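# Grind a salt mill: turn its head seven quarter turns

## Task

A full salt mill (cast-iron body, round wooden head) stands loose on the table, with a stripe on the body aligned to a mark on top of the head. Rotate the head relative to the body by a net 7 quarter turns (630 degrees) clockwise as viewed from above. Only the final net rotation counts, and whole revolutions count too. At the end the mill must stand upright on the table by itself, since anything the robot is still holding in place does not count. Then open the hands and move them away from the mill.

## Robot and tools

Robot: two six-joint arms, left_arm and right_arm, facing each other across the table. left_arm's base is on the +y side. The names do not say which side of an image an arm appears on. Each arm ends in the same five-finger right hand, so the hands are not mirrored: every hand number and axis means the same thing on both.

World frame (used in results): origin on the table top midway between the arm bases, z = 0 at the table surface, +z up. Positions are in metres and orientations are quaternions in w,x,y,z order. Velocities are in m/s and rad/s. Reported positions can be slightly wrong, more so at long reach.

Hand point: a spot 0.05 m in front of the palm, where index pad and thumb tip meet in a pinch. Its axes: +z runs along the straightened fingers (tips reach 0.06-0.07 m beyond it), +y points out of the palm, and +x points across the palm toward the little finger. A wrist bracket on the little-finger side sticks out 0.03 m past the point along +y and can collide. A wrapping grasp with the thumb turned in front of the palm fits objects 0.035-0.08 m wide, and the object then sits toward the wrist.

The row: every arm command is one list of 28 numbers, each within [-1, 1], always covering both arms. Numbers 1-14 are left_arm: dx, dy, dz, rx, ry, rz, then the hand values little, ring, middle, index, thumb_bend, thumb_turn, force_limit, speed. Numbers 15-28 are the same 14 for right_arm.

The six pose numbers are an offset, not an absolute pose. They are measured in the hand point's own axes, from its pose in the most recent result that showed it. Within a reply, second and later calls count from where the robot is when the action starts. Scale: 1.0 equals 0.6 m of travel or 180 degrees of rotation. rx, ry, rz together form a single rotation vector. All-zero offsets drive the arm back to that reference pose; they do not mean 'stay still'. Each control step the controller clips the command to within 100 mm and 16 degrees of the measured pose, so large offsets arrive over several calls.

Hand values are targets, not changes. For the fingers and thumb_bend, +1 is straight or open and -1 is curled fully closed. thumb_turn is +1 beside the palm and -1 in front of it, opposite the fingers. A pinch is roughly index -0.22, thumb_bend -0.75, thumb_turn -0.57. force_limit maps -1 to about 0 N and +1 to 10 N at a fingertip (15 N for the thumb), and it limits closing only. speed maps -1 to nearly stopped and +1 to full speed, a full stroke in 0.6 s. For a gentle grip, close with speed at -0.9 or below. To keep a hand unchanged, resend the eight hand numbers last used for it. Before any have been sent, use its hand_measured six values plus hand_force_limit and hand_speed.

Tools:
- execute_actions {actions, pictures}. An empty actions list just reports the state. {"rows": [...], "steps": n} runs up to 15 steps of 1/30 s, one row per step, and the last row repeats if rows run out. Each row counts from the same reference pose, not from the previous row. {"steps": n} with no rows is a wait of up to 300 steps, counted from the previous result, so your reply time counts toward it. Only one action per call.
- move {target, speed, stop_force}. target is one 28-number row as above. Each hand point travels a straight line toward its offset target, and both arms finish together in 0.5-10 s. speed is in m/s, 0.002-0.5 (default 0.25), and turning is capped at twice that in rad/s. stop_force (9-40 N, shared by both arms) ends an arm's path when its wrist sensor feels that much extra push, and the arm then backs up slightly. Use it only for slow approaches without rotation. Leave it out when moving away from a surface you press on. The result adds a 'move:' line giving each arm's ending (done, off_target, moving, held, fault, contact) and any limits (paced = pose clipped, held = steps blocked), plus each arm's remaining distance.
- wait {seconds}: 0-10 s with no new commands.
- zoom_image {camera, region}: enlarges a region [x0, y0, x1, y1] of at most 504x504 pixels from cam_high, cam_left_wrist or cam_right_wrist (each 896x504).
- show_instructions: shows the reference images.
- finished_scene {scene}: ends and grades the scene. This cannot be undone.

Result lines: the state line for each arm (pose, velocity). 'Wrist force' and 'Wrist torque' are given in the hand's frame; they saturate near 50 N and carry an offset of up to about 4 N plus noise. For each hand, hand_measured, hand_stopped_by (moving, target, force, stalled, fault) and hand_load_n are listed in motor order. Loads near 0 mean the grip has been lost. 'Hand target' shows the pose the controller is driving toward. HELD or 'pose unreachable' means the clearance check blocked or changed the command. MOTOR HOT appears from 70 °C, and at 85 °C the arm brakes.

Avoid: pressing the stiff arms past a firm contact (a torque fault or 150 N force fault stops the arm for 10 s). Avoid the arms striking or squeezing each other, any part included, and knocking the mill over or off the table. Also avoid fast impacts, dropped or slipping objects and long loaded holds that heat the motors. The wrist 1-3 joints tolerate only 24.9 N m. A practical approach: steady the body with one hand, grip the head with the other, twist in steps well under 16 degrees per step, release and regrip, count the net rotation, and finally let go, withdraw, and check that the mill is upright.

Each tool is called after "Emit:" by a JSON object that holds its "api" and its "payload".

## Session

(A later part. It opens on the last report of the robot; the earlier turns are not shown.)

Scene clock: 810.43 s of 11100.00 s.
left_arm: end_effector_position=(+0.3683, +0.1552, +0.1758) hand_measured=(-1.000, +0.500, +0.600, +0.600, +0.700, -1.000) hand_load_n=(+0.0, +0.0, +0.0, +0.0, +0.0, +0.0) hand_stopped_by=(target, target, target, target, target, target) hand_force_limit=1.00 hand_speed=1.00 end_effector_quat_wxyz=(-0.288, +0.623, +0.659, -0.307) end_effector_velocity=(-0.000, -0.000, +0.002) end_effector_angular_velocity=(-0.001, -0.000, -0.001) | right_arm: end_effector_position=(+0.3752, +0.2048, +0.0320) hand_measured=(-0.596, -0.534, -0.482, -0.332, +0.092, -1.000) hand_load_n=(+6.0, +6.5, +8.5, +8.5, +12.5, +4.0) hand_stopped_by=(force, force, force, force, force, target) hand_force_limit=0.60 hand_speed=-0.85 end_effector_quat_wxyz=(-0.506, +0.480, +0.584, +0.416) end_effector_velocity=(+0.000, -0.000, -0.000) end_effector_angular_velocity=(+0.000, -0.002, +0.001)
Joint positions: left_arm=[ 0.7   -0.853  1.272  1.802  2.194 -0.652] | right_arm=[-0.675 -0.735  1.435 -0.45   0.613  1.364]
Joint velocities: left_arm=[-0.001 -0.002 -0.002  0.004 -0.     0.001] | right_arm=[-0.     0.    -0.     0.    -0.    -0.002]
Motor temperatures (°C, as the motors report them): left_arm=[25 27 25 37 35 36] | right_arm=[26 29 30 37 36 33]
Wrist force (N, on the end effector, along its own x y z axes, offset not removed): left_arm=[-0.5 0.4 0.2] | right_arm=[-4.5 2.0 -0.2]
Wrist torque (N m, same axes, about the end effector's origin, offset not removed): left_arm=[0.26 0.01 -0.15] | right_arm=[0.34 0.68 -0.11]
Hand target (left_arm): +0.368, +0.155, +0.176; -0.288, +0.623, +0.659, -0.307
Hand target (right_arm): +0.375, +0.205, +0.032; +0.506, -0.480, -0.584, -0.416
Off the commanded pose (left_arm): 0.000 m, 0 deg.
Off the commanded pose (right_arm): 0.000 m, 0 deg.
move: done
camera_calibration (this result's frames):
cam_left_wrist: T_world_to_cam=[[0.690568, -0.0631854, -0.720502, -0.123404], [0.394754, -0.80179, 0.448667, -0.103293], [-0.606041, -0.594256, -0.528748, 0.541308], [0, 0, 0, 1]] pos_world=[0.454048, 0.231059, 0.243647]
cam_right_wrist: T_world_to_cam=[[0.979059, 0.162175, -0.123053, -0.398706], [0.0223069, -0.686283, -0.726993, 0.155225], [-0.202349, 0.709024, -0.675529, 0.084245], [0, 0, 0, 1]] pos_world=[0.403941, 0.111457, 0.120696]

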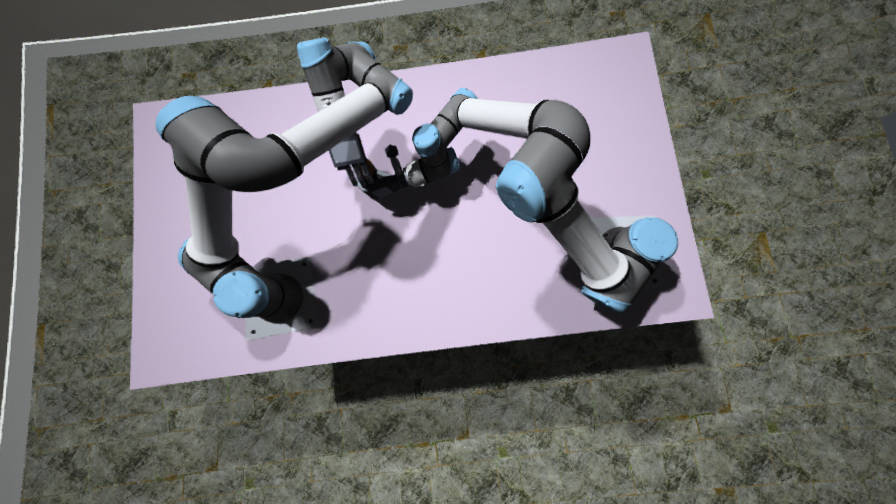

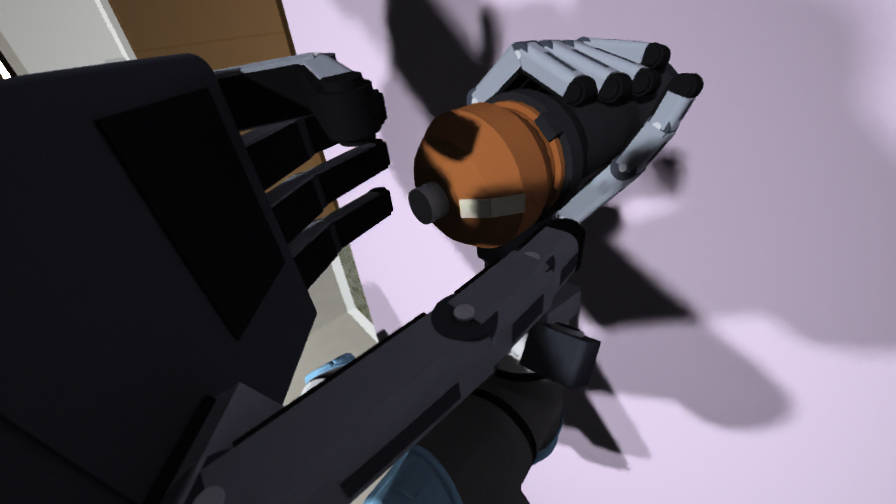

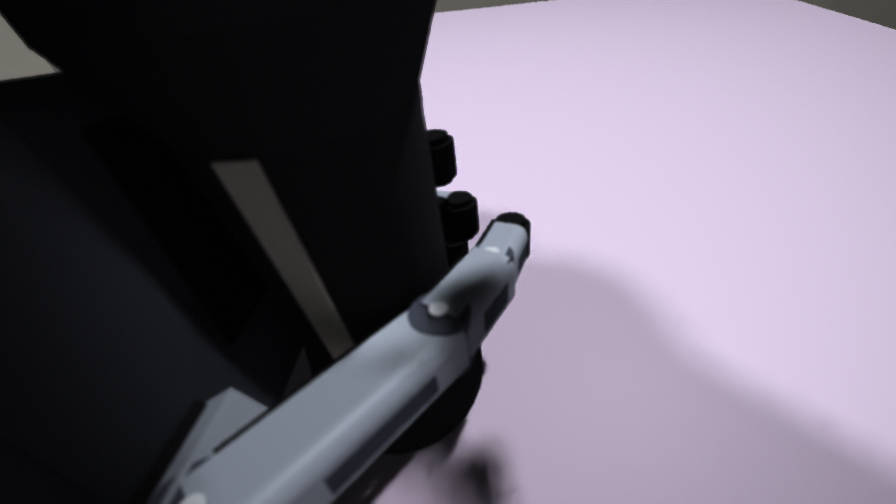

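Emit:
{"api": "move", "payload": {"target": [0.05,-0.018,-0.0304,0,-0.1064,-0.0893,-1,0.5,0.6,0.6,0.7,-1,1,1,0,0,0,0,0,0,1,1,1,1,1,-1,0.6,0.3], "speed": 0.4}}

Emit:
{"api": "move", "payload": {"target": [0.2608,-0.0567,-0.1248,0,-0.1702,-0.1429,-1,0.5,0.6,0.6,0.7,-1,1,1,0.02,-0.22,-0.32,-0.06,0,0,1,1,1,1,1,-1,0.6,0.3], "speed": 0.4}}

Emit:
{"api": "zoom_image", "payload": {"camera": "cam_high", "region": [290, 110, 450, 240]}}

Scene clock: 913.30 s of 11100.00 s.
left_arm: end_effector_position=(+0.3736, +0.1855, +0.1957) hand_measured=(-1.000, +0.500, +0.600, +0.600, +0.700, -1.000) hand_load_n=(+0.0, +0.0, +0.0, +0.0, +0.0, +0.0) hand_stopped_by=(target, target, target, target, target, target) hand_force_limit=1.00 hand_speed=1.00 end_effector_quat_wxyz=(-0.215, +0.466, +0.778, -0.362) end_effector_velocity=(+0.000, +0.001, +0.000) end_effector_angular_velocity=(+0.001, -0.004, +0.013) | right_arm: end_effector_position=(+0.3752, +0.2048, +0.0320) hand_measured=(+1.000, +1.000, +1.000, +1.000, +1.000, -1.000) hand_load_n=(+0.0, +0.0, +0.0, +0.0, +0.0, +0.0) hand_stopped_by=(target, target, target, target, target, target) hand_force_limit=0.60 hand_speed=0.30 end_effector_quat_wxyz=(-0.506, +0.480, +0.584, +0.416) end_effector_velocity=(-0.000, -0.000, -0.000) end_effector_angular_velocity=(-0.001, +0.002, +0.000)
Joint positions: left_arm=[ 0.79  -1.018  1.435  1.542  2.37  -1.046] | right_arm=[-0.675 -0.735  1.435 -0.45   0.613  1.364]
Joint velocities: left_arm=[ 0.    -0.006  0.004 -0.014  0.001 -0.019] | right_arm=[-0.     0.     0.001  0.001 -0.     0.001]
Motor temperatures (°C, as the motors report them): left_arm=[25 27 25 37 35 36] | right_arm=[26 29 30 37 36 33]
Wrist force (N, on the end effector, along its own x y z axes, offset not removed): left_arm=[-1.5 0.4 0.0] | right_arm=[-1.6 -3.2 0.7]
Wrist torque (N m, same axes, about the end effector's origin, offset not removed): left_arm=[0.24 0.41 -0.23] | right_arm=[-0.19 0.43 -0.13]
Hand target (left_arm): +0.374, +0.186, +0.196; -0.214, +0.466, +0.778, -0.362
Hand target (right_arm): +0.375, +0.205, +0.032; +0.506, -0.480, -0.584, -0.416
Off the commanded pose (left_arm): 0.000 m, 0 deg.
Off the commanded pose (right_arm): 0.000 m, 0 deg.
After step 90, 98.63 s passed at rest.
move: done
camera_calibration (this result's frames):
cam_left_wrist: T_world_to_cam=[[0.652235, 0.232421, -0.721505, -0.151085], [0.69638, -0.559685, 0.449229, -0.247687], [-0.299405, -0.795445, -0.5269, 0.495432], [0, 0, 0, 1]] pos_world=[0.419362, 0.290577, 0.263303]
cam_right_wrist: T_world_to_cam=[[0.979059, 0.162175, -0.123052, -0.398706], [0.0223072, -0.686283, -0.726993, 0.155225], [-0.202349, 0.709024, -0.675529, 0.084245], [0, 0, 0, 1]] pos_world=[0.403941, 0.111457, 0.120696]

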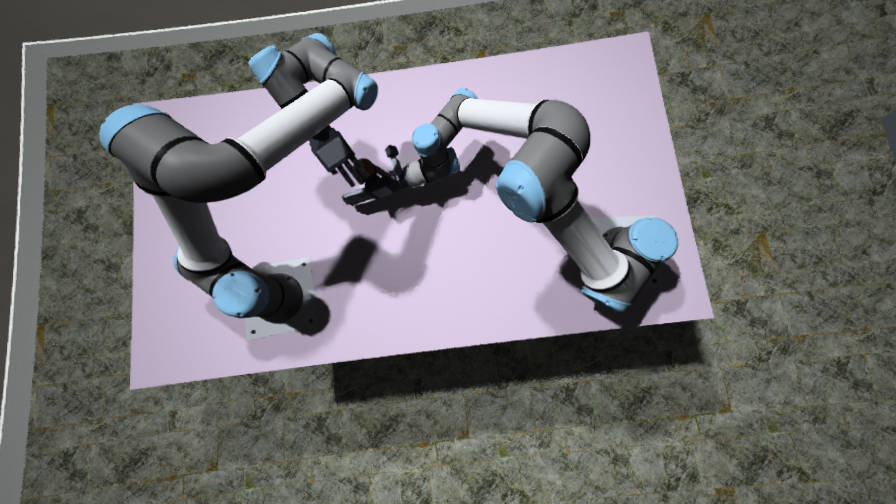

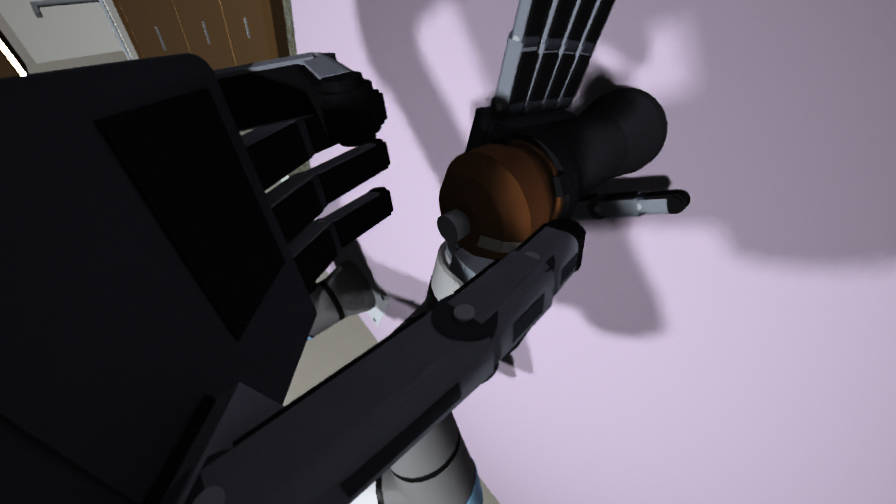

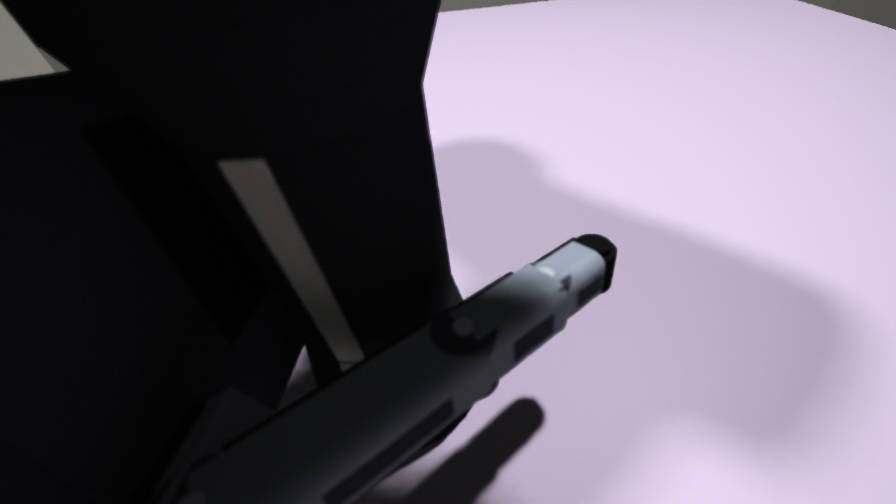

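Scene clock: 914.93 s of 11100.00 s.
left_arm: end_effector_position=(+0.3307, +0.3403, +0.2694) hand_measured=(-1.000, +0.500, +0.600, +0.600, +0.700, -1.000) hand_load_n=(+0.0, +0.0, +0.0, +0.0, +0.0, +0.0) hand_stopped_by=(target, target, target, target, target, target) hand_force_limit=1.00 hand_speed=1.00 end_effector_quat_wxyz=(-0.078, +0.172, +0.890, -0.415) end_effector_velocity=(-0.000, +0.001, +0.001) end_effector_angular_velocity=(+0.001, -0.002, +0.005) | right_arm: end_effector_position=(+0.2821, -0.0051, +0.0707) hand_measured=(+1.000, +1.000, +1.000, +1.000, +1.000, -1.000) hand_load_n=(+0.0, +0.0, +0.0, +0.0, +0.0, +0.0) hand_stopped_by=(target, target, target, target, target, target) hand_force_limit=0.60 hand_speed=0.30 end_effector_quat_wxyz=(-0.459, +0.525, +0.542, +0.469) end_effector_velocity=(-0.001, -0.003, +0.000) end_effector_angular_velocity=(+0.000, +0.001, -0.002)
Joint positions: left_arm=[ 1.037 -1.544  1.8    1.198  2.438 -1.717] | right_arm=[-0.799 -1.226  2.229 -0.778  0.676  1.367]
Joint velocities: left_arm=[ 0.001 -0.005  0.001 -0.003 -0.002 -0.006] | right_arm=[-0.004 -0.006  0.008 -0.002 -0.002  0.   ]
Motor temperatures (°C, as the motors report them): left_arm=[25 27 25 37 35 36] | right_arm=[26 29 30 37 36 33]
Wrist force (N, on the end effector, along its own x y z axes, offset not removed): left_arm=[0.6 0.1 -0.5] | right_arm=[-2.5 1.2 -1.0]
Wrist torque (N m, same axes, about the end effector's origin, offset not removed): left_arm=[0.21 0.08 -0.13] | right_arm=[0.21 0.37 -0.04]
Hand target (left_arm): +0.331, +0.340, +0.270; -0.078, +0.172, +0.890, -0.415
Hand target (right_arm): +0.282, -0.005, +0.071; -0.459, +0.525, +0.542, +0.469
Off the commanded pose (left_arm): 0.000 m, 0 deg.
Off the commanded pose (right_arm): 0.001 m, 0 deg.
move: done
camera_calibration (this result's frames):
cam_left_wrist: T_world_to_cam=[[0.34978, 0.595396, -0.723296, -0.128879], [0.893465, 0.0201739, 0.448679, -0.42664], [0.281733, -0.803179, -0.52491, 0.45446], [0, 0, 0, 1]] pos_world=[0.298231, 0.450353, 0.336757]
cam_right_wrist: T_world_to_cam=[[0.995066, -0.0217695, -0.0967953, -0.276001], [-0.0859596, -0.67633, -0.731566, 0.0722021], [-0.0495397, 0.736277, -0.674864, 0.197368], [0, 0, 0, 1]] pos_world=[0.290624, -0.102494, 0.159302]

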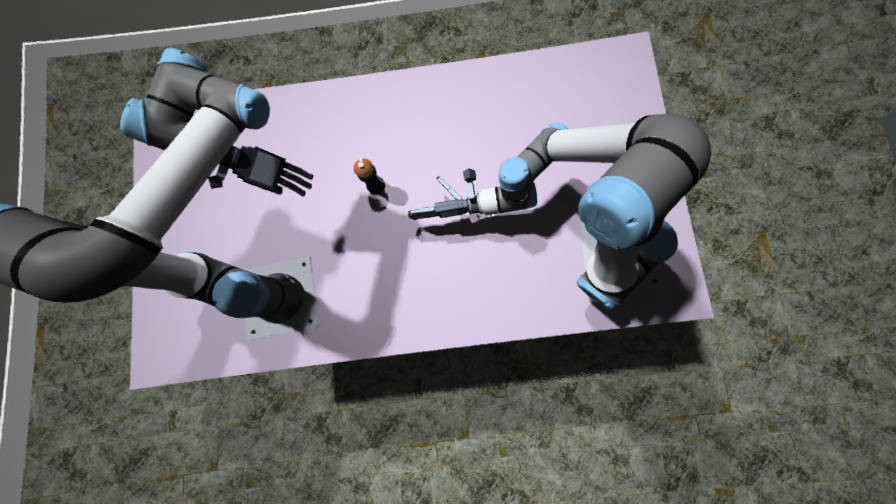

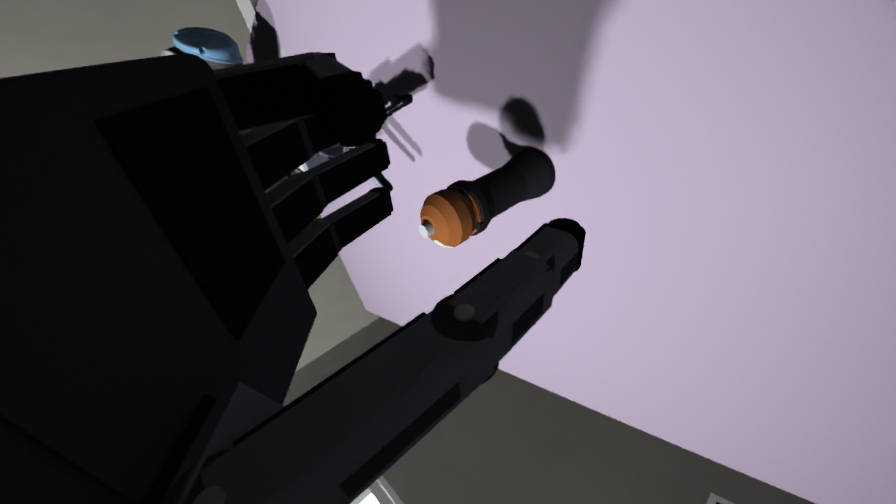

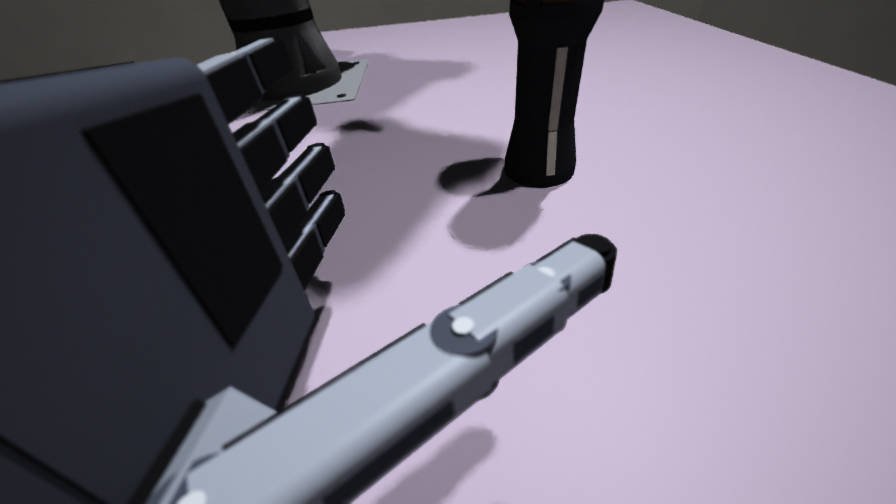

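Region (290, 110, 450, 240) of cam_high's 896x504 image, scaled by 3.150, with more detail than that image has; it fills the top 410 rows of this view, and the rest is white.

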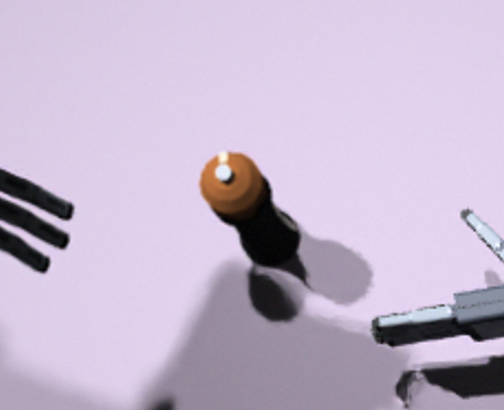

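The mill is upright and both hands are clear. The head line sits a quarter turn counter‑clockwise of the stripe, which matches a net 630° clockwise turn.

Emit:
{"api": "finished_scene", "payload": {"scene": 2}}

The scene is finished: the task was done.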